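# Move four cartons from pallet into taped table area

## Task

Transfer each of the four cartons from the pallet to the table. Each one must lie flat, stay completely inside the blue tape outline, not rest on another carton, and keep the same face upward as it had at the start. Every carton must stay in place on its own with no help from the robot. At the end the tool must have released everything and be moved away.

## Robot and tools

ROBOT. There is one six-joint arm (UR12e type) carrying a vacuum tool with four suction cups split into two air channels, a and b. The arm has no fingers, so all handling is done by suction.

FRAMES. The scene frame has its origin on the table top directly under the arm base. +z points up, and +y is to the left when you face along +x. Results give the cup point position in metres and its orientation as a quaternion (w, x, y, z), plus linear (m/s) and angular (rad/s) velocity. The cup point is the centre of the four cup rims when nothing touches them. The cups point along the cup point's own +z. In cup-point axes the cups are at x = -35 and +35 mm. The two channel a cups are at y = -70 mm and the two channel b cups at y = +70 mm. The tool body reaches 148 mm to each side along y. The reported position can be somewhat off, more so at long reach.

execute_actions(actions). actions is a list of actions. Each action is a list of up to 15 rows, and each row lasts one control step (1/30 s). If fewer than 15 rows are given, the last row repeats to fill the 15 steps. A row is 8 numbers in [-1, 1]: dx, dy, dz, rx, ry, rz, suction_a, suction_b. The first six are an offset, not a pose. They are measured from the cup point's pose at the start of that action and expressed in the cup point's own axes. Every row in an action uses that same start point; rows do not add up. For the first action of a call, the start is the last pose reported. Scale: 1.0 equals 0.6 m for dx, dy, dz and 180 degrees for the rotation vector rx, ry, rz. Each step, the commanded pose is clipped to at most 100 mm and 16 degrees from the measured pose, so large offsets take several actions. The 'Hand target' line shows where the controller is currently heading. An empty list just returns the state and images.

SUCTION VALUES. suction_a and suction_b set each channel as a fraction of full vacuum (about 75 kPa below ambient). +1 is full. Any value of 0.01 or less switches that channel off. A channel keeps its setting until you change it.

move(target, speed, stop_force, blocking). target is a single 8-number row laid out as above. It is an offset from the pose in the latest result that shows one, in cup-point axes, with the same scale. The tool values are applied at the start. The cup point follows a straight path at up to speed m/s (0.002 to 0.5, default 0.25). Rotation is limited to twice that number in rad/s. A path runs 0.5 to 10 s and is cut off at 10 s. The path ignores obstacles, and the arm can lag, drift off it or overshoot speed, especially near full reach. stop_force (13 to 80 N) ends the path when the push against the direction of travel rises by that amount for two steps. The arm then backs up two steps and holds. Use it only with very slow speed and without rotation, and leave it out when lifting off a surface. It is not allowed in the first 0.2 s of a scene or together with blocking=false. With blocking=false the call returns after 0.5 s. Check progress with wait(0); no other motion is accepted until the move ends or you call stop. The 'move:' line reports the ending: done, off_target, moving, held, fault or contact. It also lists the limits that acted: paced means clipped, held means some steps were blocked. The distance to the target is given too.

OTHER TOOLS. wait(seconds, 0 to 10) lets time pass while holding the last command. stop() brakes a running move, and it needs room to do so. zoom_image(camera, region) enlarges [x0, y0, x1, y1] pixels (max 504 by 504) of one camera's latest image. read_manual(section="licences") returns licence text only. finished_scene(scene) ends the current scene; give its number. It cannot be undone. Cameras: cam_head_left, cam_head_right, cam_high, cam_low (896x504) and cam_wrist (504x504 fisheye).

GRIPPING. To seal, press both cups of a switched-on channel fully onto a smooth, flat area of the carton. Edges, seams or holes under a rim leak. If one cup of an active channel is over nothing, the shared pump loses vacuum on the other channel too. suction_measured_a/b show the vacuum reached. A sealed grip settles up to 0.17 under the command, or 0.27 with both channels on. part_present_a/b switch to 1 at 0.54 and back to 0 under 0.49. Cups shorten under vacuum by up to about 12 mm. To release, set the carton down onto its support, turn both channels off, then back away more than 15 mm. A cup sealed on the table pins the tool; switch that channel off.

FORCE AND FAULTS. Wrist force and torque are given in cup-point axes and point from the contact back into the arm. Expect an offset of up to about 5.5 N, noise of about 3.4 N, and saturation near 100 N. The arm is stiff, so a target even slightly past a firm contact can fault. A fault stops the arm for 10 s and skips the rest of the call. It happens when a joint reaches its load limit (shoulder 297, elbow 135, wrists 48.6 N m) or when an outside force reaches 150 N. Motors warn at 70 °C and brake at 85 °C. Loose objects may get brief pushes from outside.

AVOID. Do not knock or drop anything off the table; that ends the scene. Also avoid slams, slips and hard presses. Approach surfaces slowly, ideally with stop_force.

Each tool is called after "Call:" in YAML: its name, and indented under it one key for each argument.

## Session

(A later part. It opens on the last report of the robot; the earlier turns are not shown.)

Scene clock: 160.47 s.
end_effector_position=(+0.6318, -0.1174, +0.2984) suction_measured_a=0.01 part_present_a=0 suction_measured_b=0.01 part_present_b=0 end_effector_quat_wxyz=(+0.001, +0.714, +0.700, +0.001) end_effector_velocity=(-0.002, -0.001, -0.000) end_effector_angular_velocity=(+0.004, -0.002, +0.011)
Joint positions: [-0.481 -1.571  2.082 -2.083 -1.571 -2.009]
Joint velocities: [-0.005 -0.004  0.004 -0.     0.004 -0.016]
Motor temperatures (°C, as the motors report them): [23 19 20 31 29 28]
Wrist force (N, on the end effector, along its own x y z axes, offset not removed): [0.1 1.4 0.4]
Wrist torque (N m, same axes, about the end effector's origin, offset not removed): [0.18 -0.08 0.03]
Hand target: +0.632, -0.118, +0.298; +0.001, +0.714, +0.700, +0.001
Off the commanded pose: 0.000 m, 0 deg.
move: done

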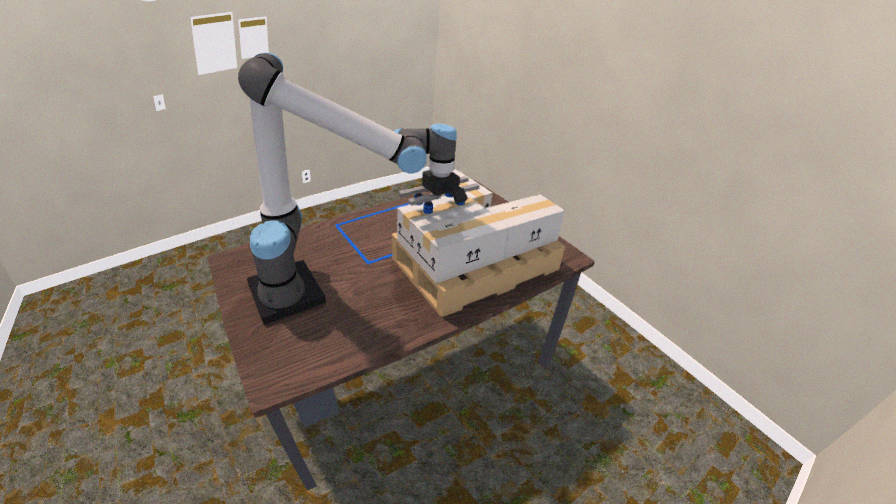

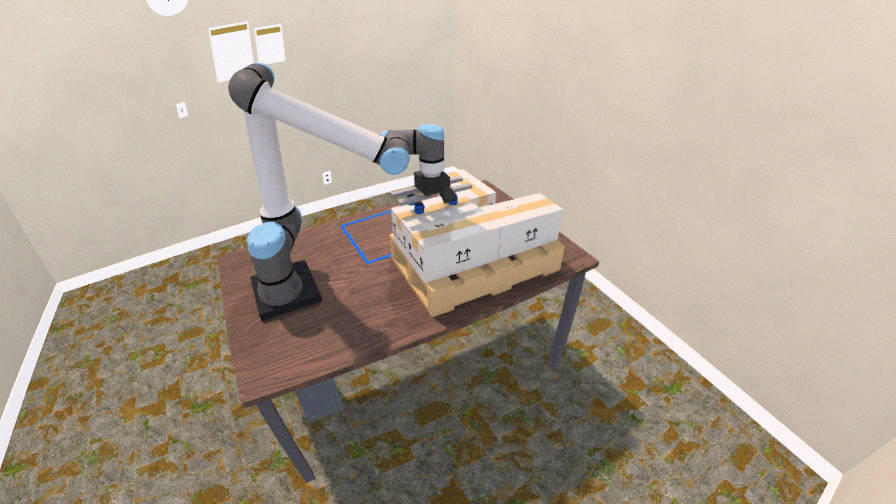

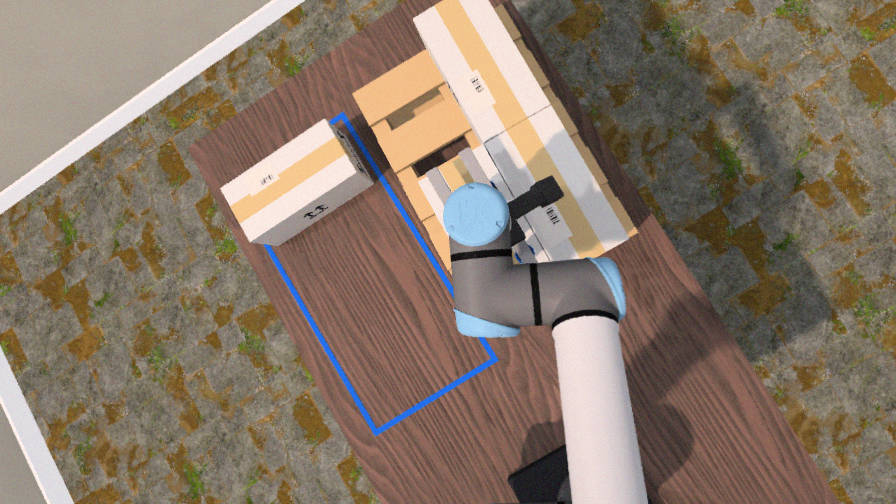

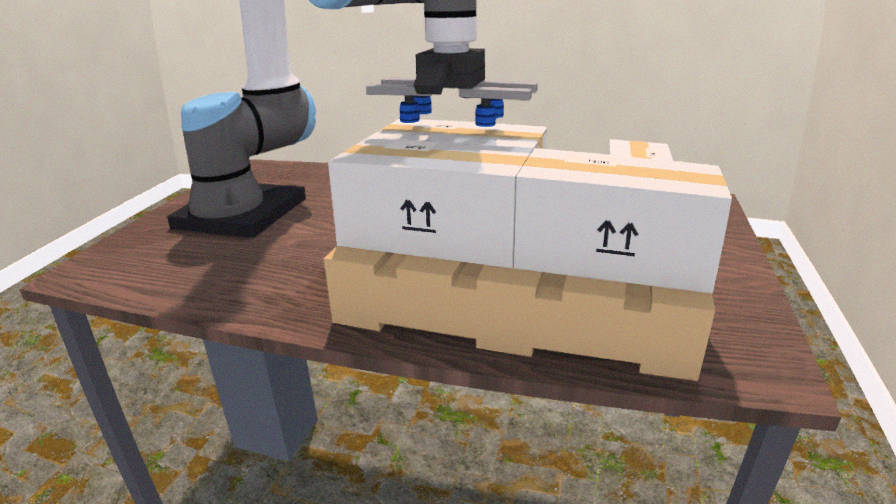

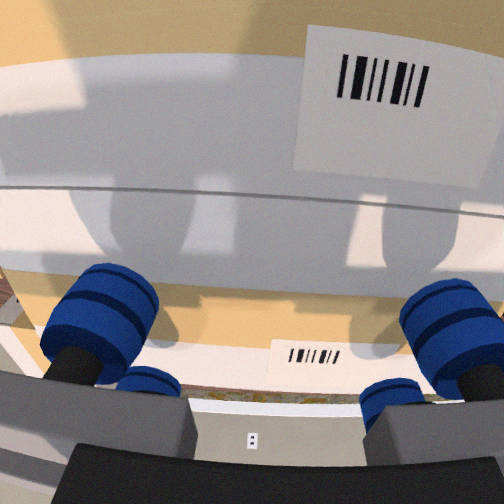

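Call:
move:
  target: [0,0,0.037,0,0,0,0,0]
  speed: 0.08

Call:
move:
  target: [0,0,0.04,0,0,0,1,1]
  speed: 0.01
  stop_force: 20

Scene clock: 171.00 s.
end_effector_position=(+0.6318, -0.1174, +0.2766) suction_measured_a=0.01 part_present_a=0 suction_measured_b=0.01 part_present_b=0 end_effector_quat_wxyz=(+0.001, +0.714, +0.700, +0.001) end_effector_velocity=(+0.000, +0.001, -0.002) end_effector_angular_velocity=(-0.000, -0.001, +0.001)
Joint positions: [-0.481 -1.55   2.105 -2.127 -1.571 -2.009]
Joint velocities: [ 0.001  0.003  0.003 -0.006  0.     0.   ]
Motor temperatures (°C, as the motors report them): [23 19 20 31 29 28]
Wrist force (N, on the end effector, along its own x y z axes, offset not removed): [-2.6 -2.2 0.7]
Wrist torque (N m, same axes, about the end effector's origin, offset not removed): [-0.25 0.30 0.05]
Hand target: +0.632, -0.117, +0.276; +0.001, +0.714, +0.700, +0.001
Off the commanded pose: 0.000 m, 0 deg.
move: done

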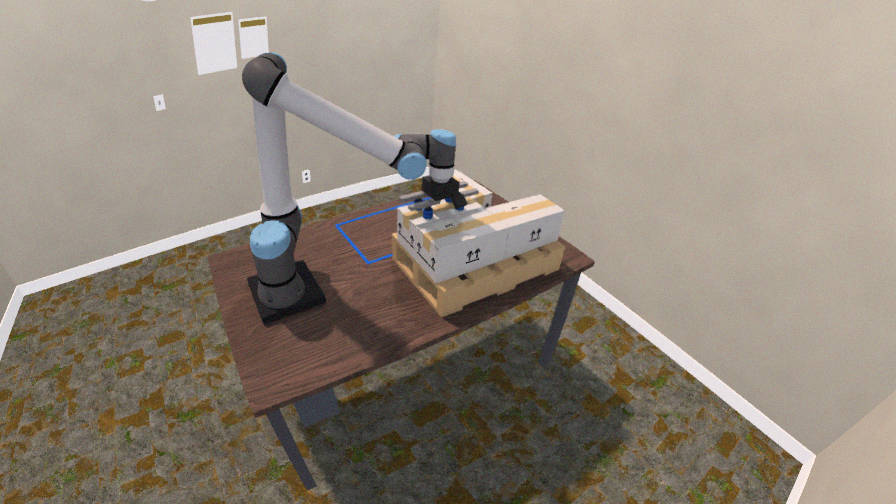

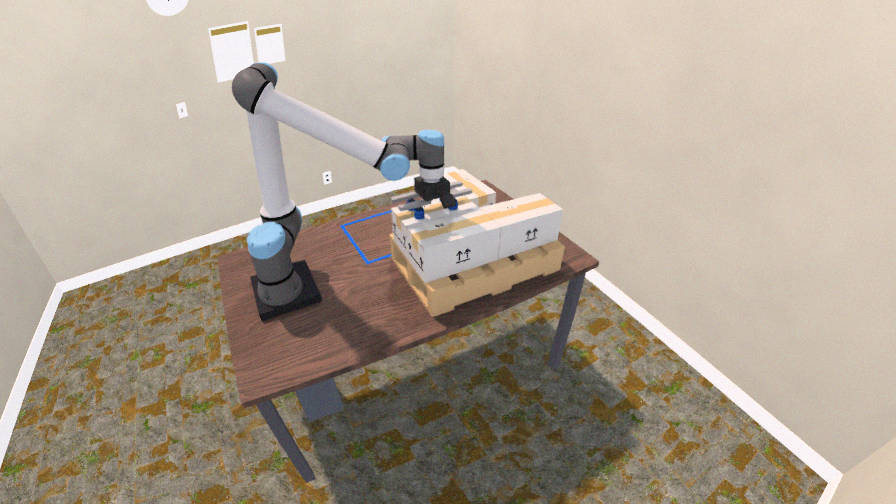

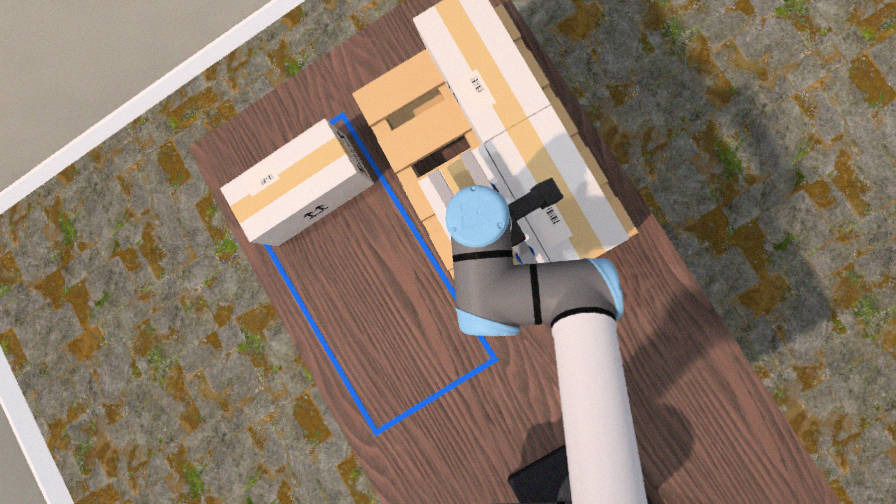

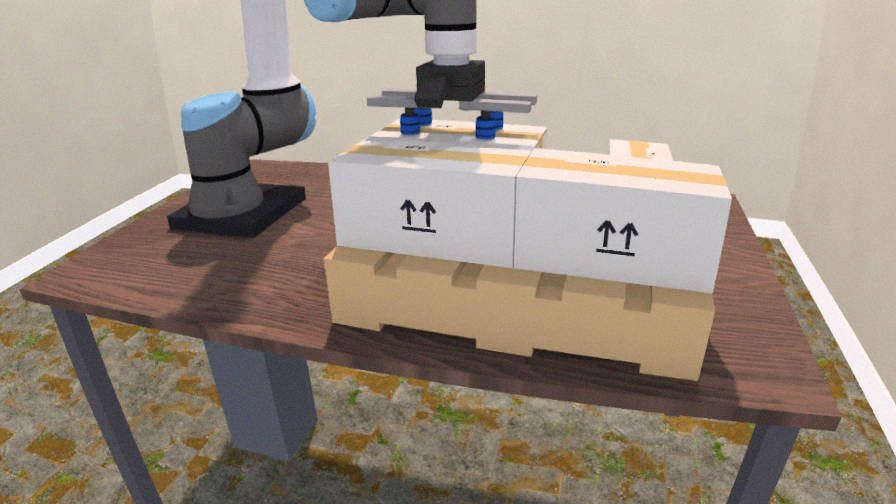

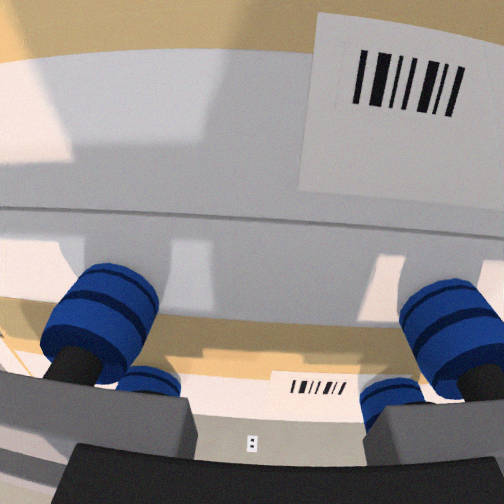

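Scene clock: 173.07 s.
end_effector_position=(+0.6320, -0.1174, +0.2601) suction_measured_a=0.64 part_present_a=1 suction_measured_b=0.64 part_present_b=1 end_effector_quat_wxyz=(+0.001, +0.714, +0.700, +0.001) end_effector_velocity=(-0.000, +0.001, +0.002) end_effector_angular_velocity=(+0.002, +0.001, +0.001)
Joint positions: [-0.481 -1.533  2.122 -2.161 -1.571 -2.009]
Joint velocities: [ 0.    -0.002 -0.002  0.007  0.001 -0.   ]
Motor temperatures (°C, as the motors report them): [23 19 20 31 29 28]
Wrist force (N, on the end effector, along its own x y z axes, offset not removed): [12.3 -25.0 -69.2]
Wrist torque (N m, same axes, about the end effector's origin, offset not removed): [1.01 -0.98 0.01]
Hand target: +0.632, -0.117, +0.261; +0.001, +0.714, +0.700, +0.001
Off the commanded pose: 0.008 m, 0 deg.
move: contact

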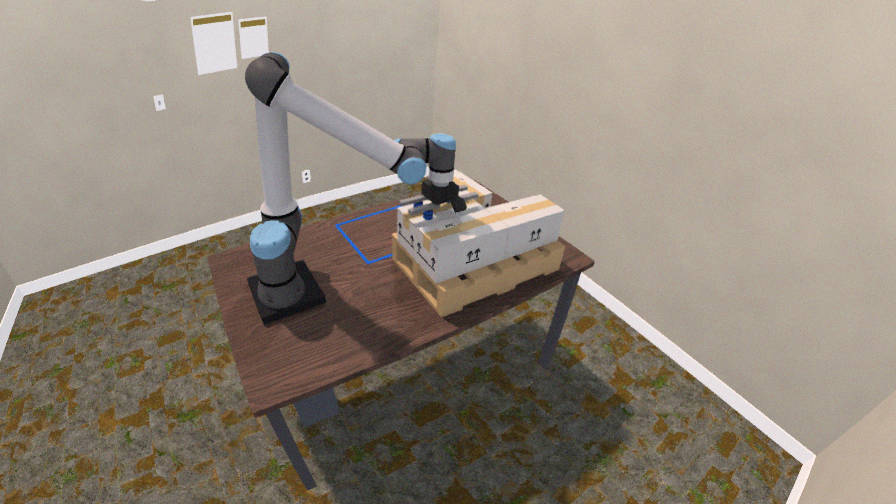

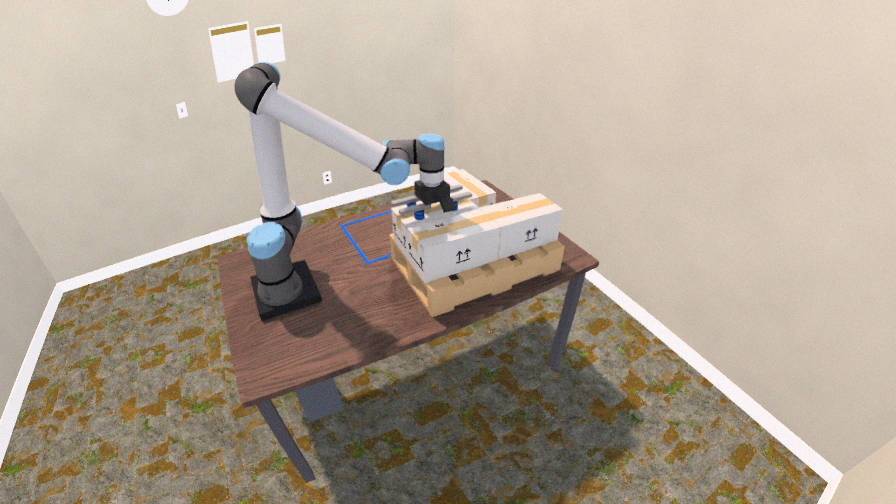

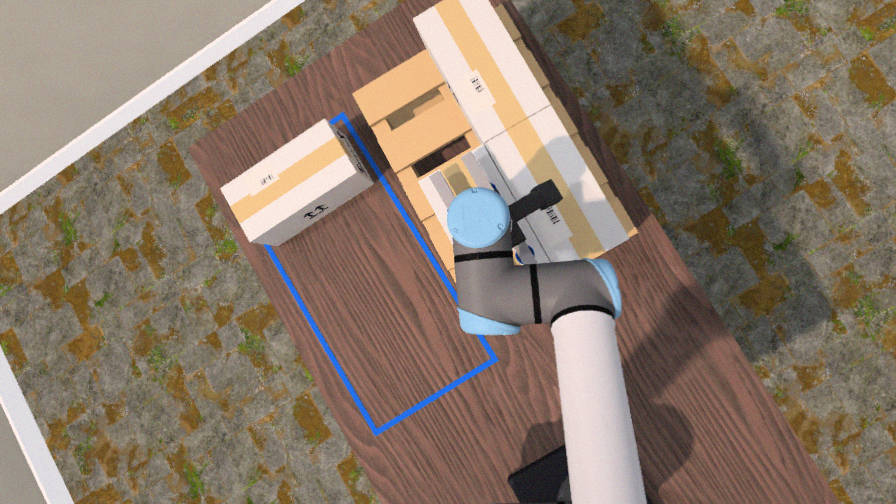

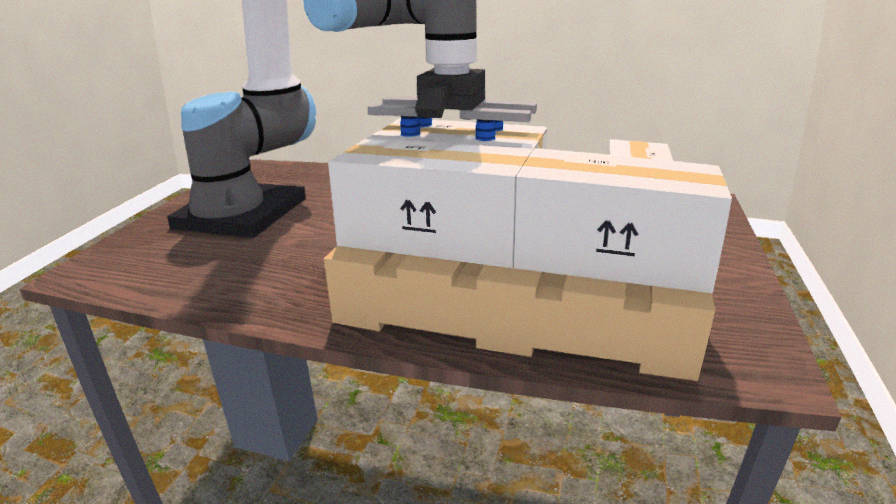

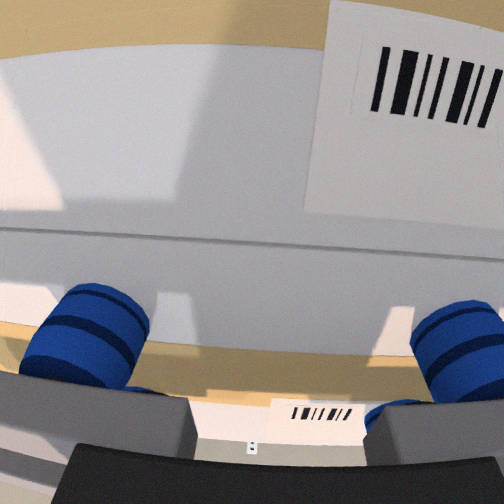

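Call:
move:
  target: [0.01,0,-0.09,0,0,0,1,1]
  speed: 0.12

Call:
move:
  target: [0.167,0.083,0,0,0,0,1,1]
  speed: 0.25

Call:
move:
  target: [0.408,0.234,0,0,0,0.486,1,1]
  speed: 0.45

Call:
move:
  target: [0,0,0.22,0,0,0,1,1]
  speed: 0.2

Scene clock: 183.40 s.
end_effector_position=(+0.6320, -0.1115, +0.3138) suction_measured_a=0.64 part_present_a=1 suction_measured_b=0.64 part_present_b=1 end_effector_quat_wxyz=(+0.001, +0.714, +0.700, +0.001) end_effector_velocity=(+0.000, -0.000, +0.003) end_effector_angular_velocity=(-0.000, -0.001, -0.001)
Joint positions: [-0.472 -1.587  2.066 -2.053 -1.571 -2.   ]
Joint velocities: [-0.    -0.003 -0.003  0.005  0.     0.001]
Motor temperatures (°C, as the motors report them): [23 19 20 31 29 28]
Wrist force (N, on the end effector, along its own x y z axes, offset not removed): [1.8 -3.2 21.4]
Wrist torque (N m, same axes, about the end effector's origin, offset not removed): [0.23 -0.34 -0.04]
Hand target: +0.632, -0.111, +0.314; +0.001, +0.714, +0.700, +0.001
Off the commanded pose: 0.000 m, 0 deg.
move: done

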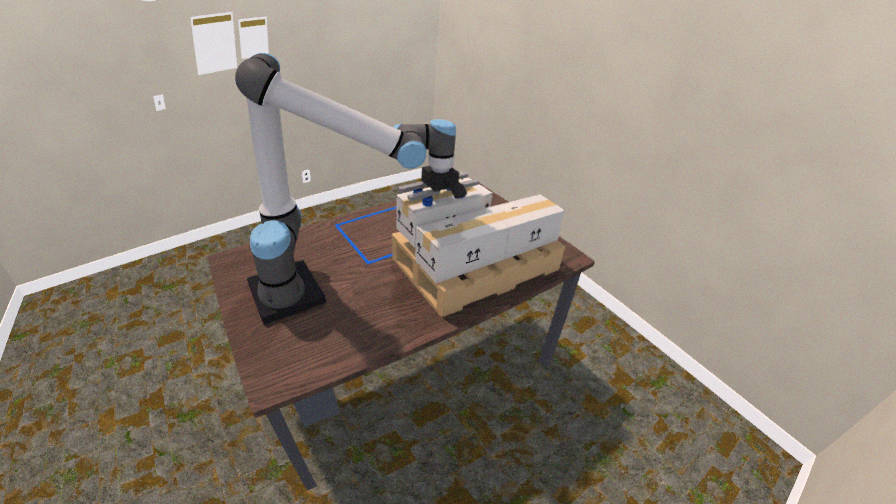

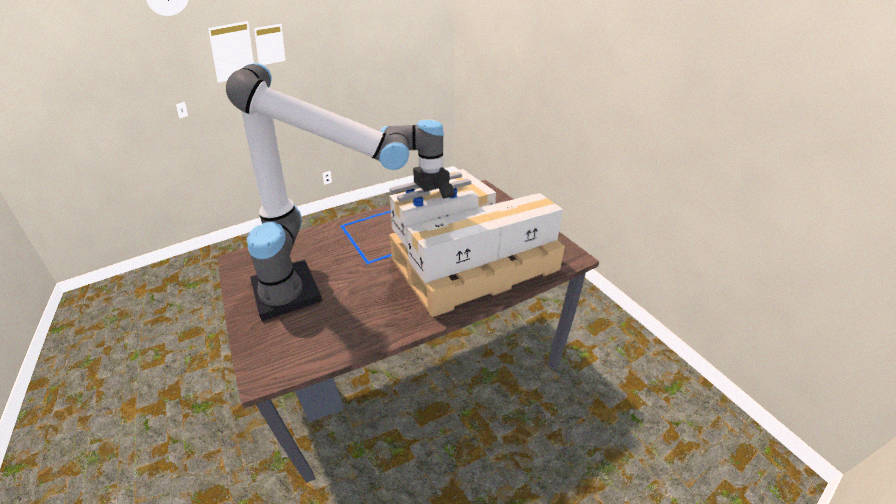

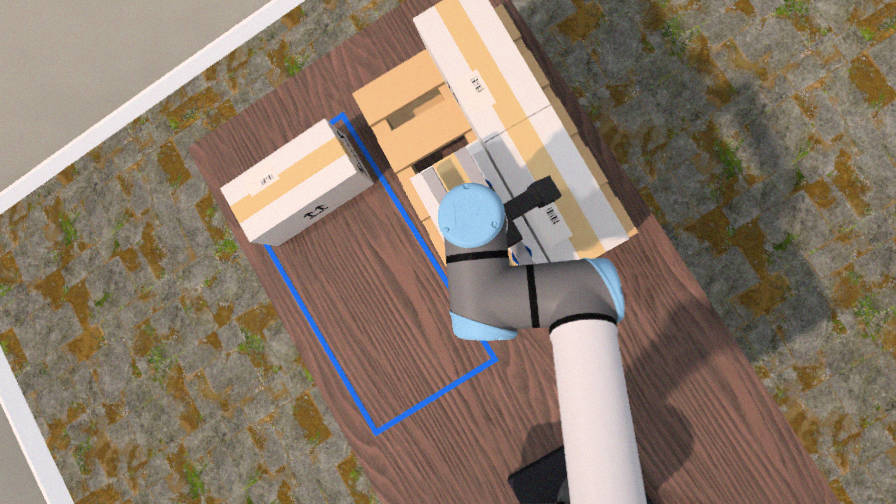

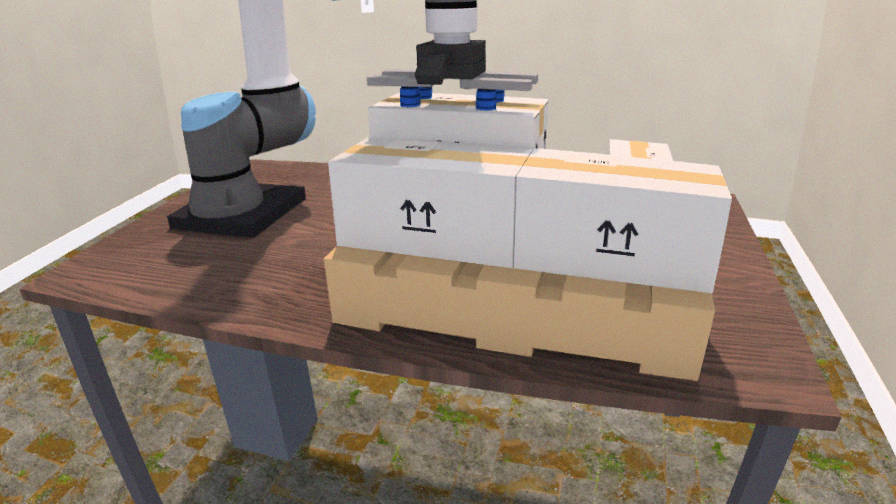

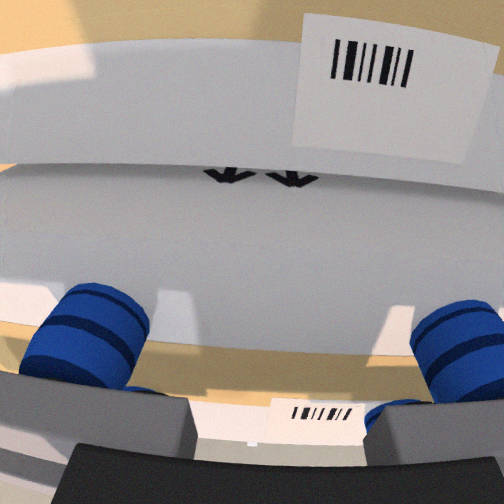

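Scene clock: 184.53 s.
end_effector_position=(+0.6836, -0.0126, +0.3139) suction_measured_a=0.64 part_present_a=1 suction_measured_b=0.64 part_present_b=1 end_effector_quat_wxyz=(+0.001, +0.714, +0.700, +0.001) end_effector_velocity=(+0.001, +0.003, -0.001) end_effector_angular_velocity=(-0.001, +0.002, +0.001)
Joint positions: [-0.299 -1.516  1.994 -2.051 -1.571 -1.827]
Joint velocities: [ 0.005  0.004 -0.003  0.    -0.002  0.004]
Motor temperatures (°C, as the motors report them): [23 19 20 31 29 28]
Wrist force (N, on the end effector, along its own x y z axes, offset not removed): [1.1 -2.6 18.4]
Wrist torque (N m, same axes, about the end effector's origin, offset not removed): [0.33 -0.29 0.12]
Hand target: +0.684, -0.012, +0.314; +0.001, +0.714, +0.700, +0.001
Off the commanded pose: 0.000 m, 0 deg.
move: done

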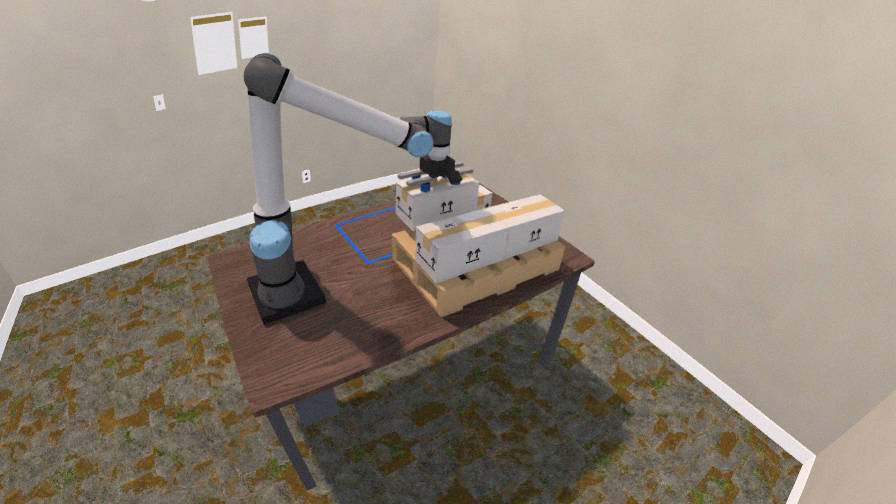

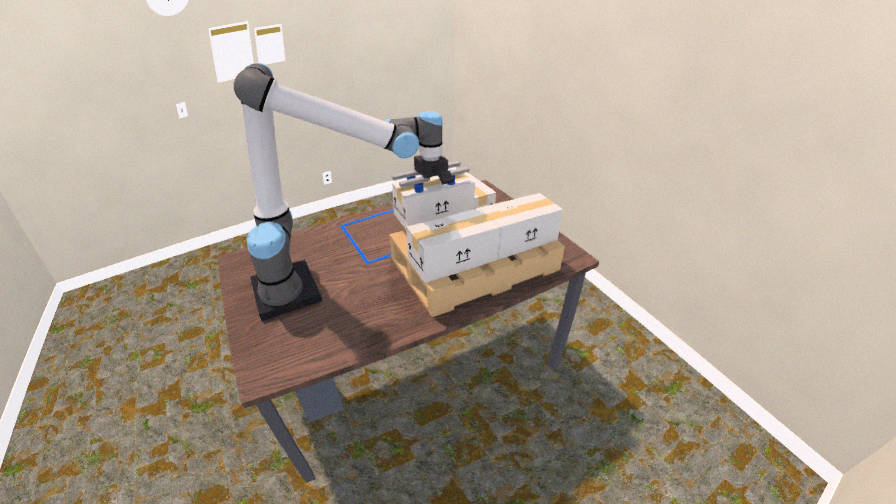

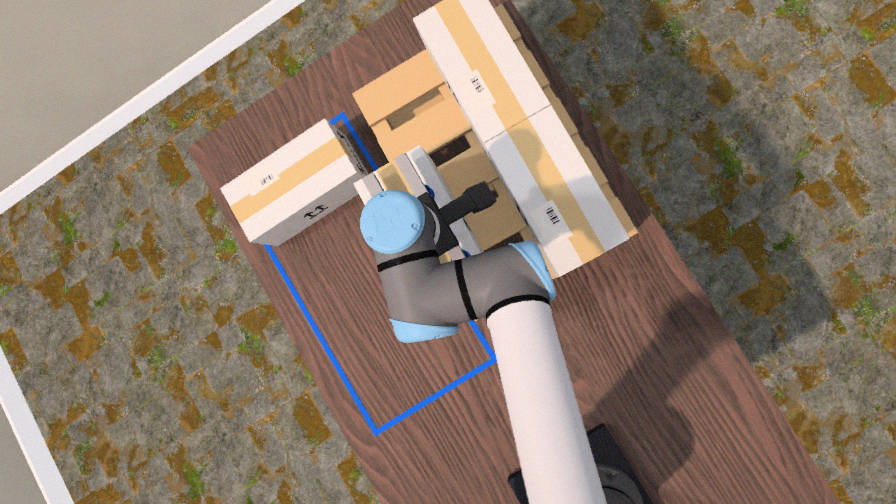

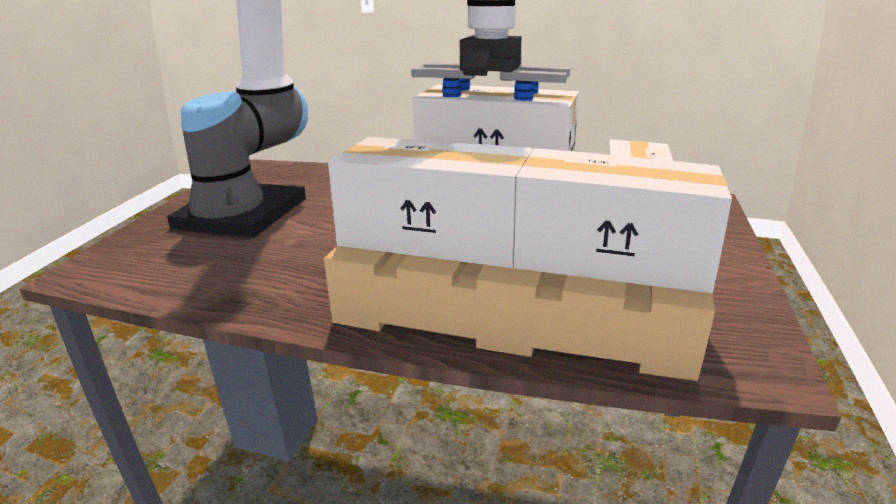

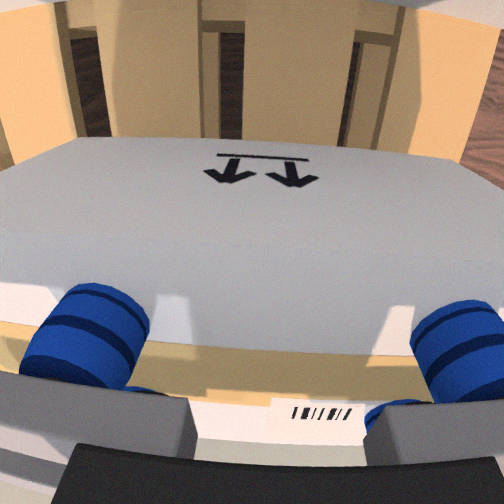

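Scene clock: 186.93 s.
end_effector_position=(+0.8287, +0.2289, +0.3143) suction_measured_a=0.64 part_present_a=1 suction_measured_b=0.64 part_present_b=1 end_effector_quat_wxyz=(-0.000, +1.000, +0.013, +0.001) end_effector_velocity=(+0.001, +0.002, -0.001) end_effector_angular_velocity=(-0.001, +0.003, -0.017)
Joint positions: [ 0.043 -1.241  1.656 -1.988 -1.571  0.04 ]
Joint velocities: [ 0.003  0.004 -0.005  0.004 -0.001  0.02 ]
Motor temperatures (°C, as the motors report them): [23 19 20 31 29 28]
Wrist force (N, on the end effector, along its own x y z axes, offset not removed): [1.5 -0.2 19.1]
Wrist torque (N m, same axes, about the end effector's origin, offset not removed): [0.60 -0.28 0.00]
Hand target: +0.829, +0.229, +0.314; -0.000, +1.000, +0.012, +0.001
Off the commanded pose: 0.000 m, 0 deg.
move: done

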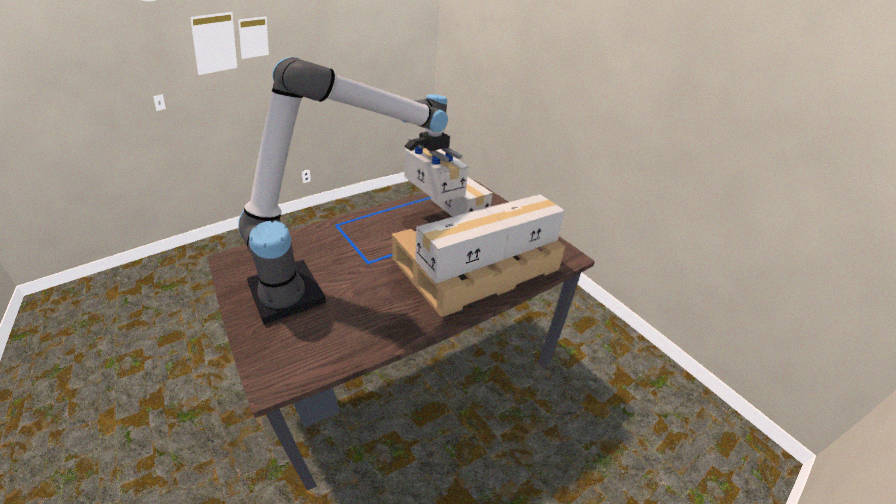

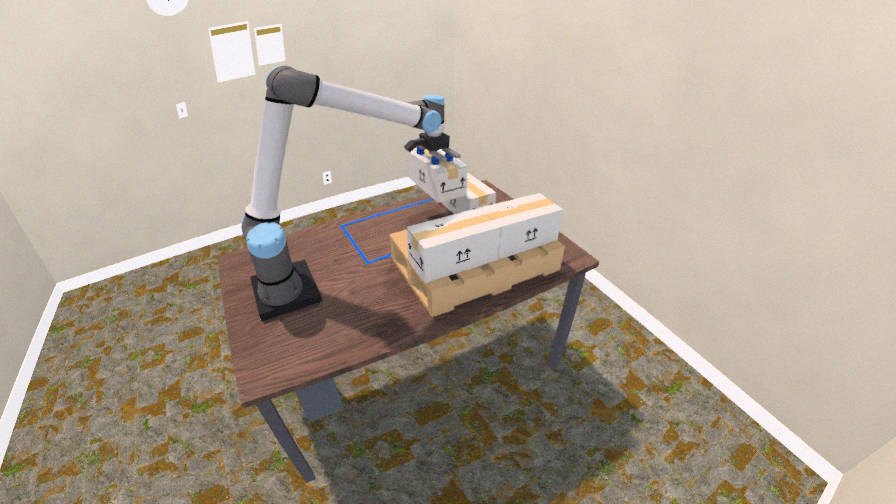

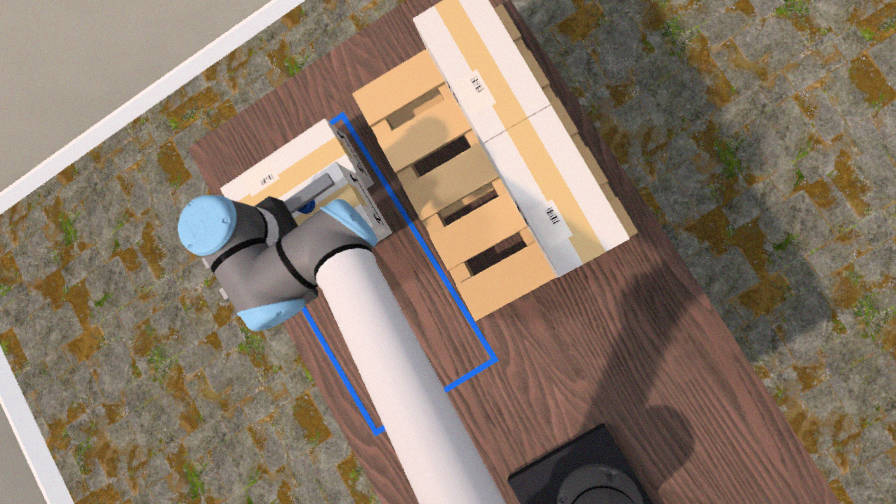

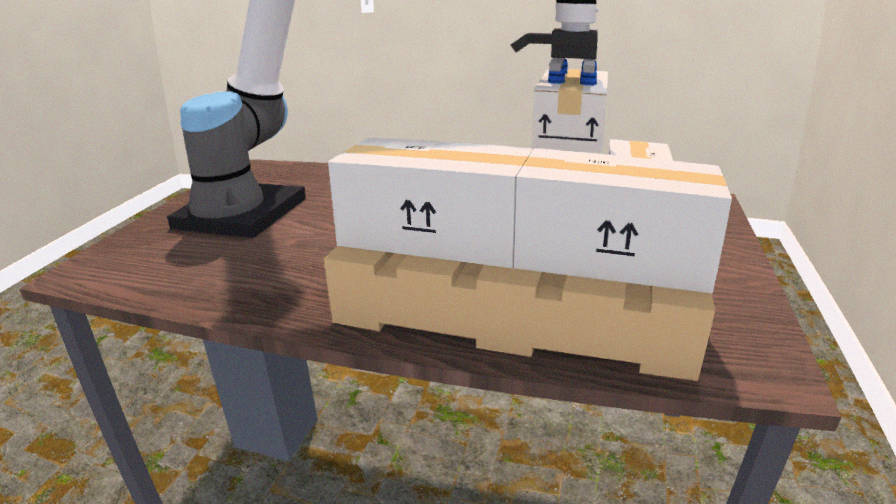

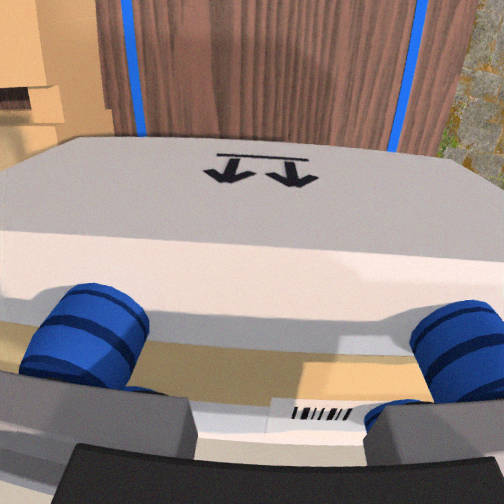

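Scene clock: 188.23 s.
end_effector_position=(+0.8289, +0.2289, +0.1828) suction_measured_a=0.64 part_present_a=1 suction_measured_b=0.64 part_present_b=1 end_effector_quat_wxyz=(-0.000, +1.000, +0.013, +0.001) end_effector_velocity=(+0.001, +0.000, -0.002) end_effector_angular_velocity=(+0.000, -0.002, +0.001)
Joint positions: [ 0.042 -1.132  1.763 -2.204 -1.571  0.04 ]
Joint velocities: [ 0.     0.003  0.001 -0.005 -0.    -0.   ]
Motor temperatures (°C, as the motors report them): [23 19 20 31 29 28]
Wrist force (N, on the end effector, along its own x y z axes, offset not removed): [-0.4 -0.8 17.2]
Wrist torque (N m, same axes, about the end effector's origin, offset not removed): [0.49 -0.07 0.07]
Hand target: +0.829, +0.229, +0.182; -0.000, +1.000, +0.013, +0.001
Off the commanded pose: 0.000 m, 0 deg.
move: done

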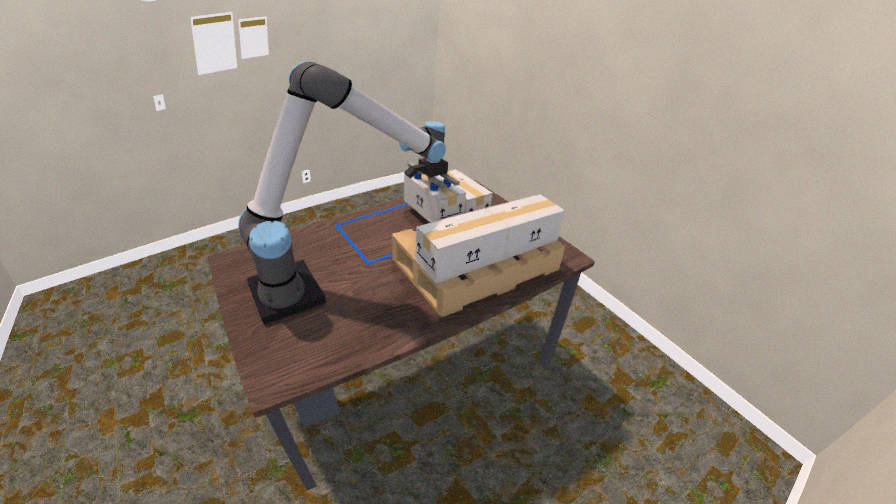

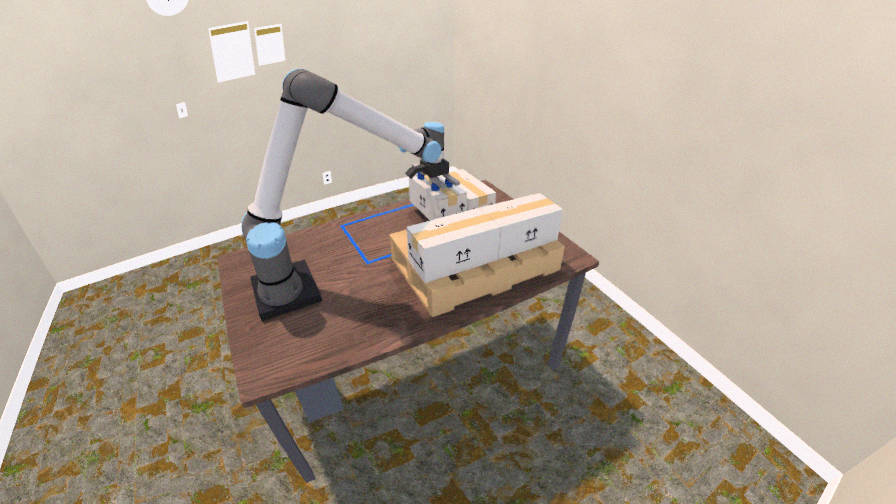

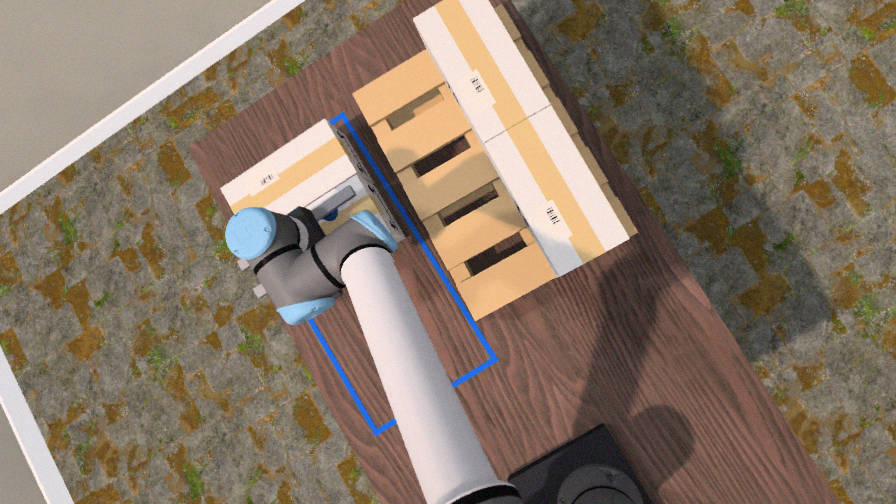

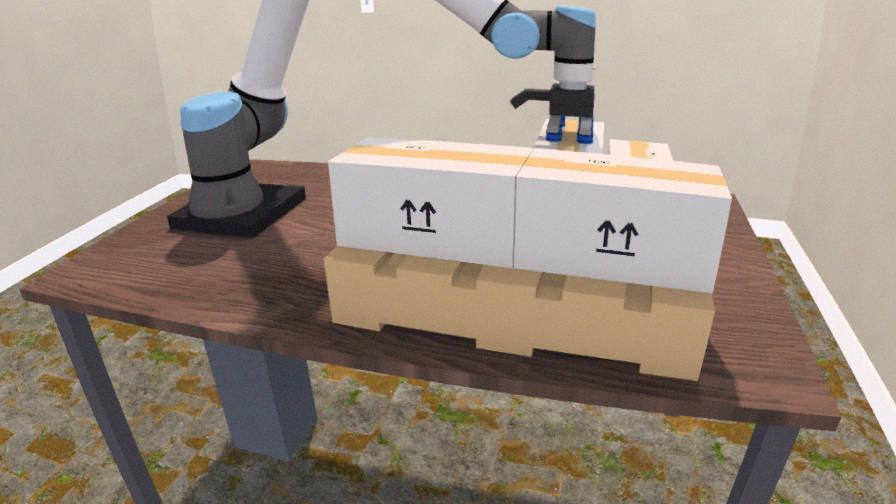

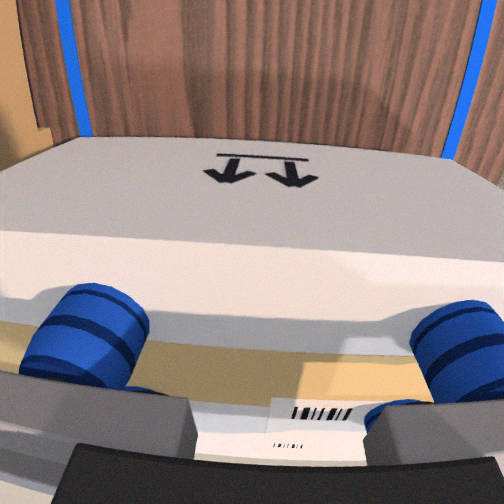

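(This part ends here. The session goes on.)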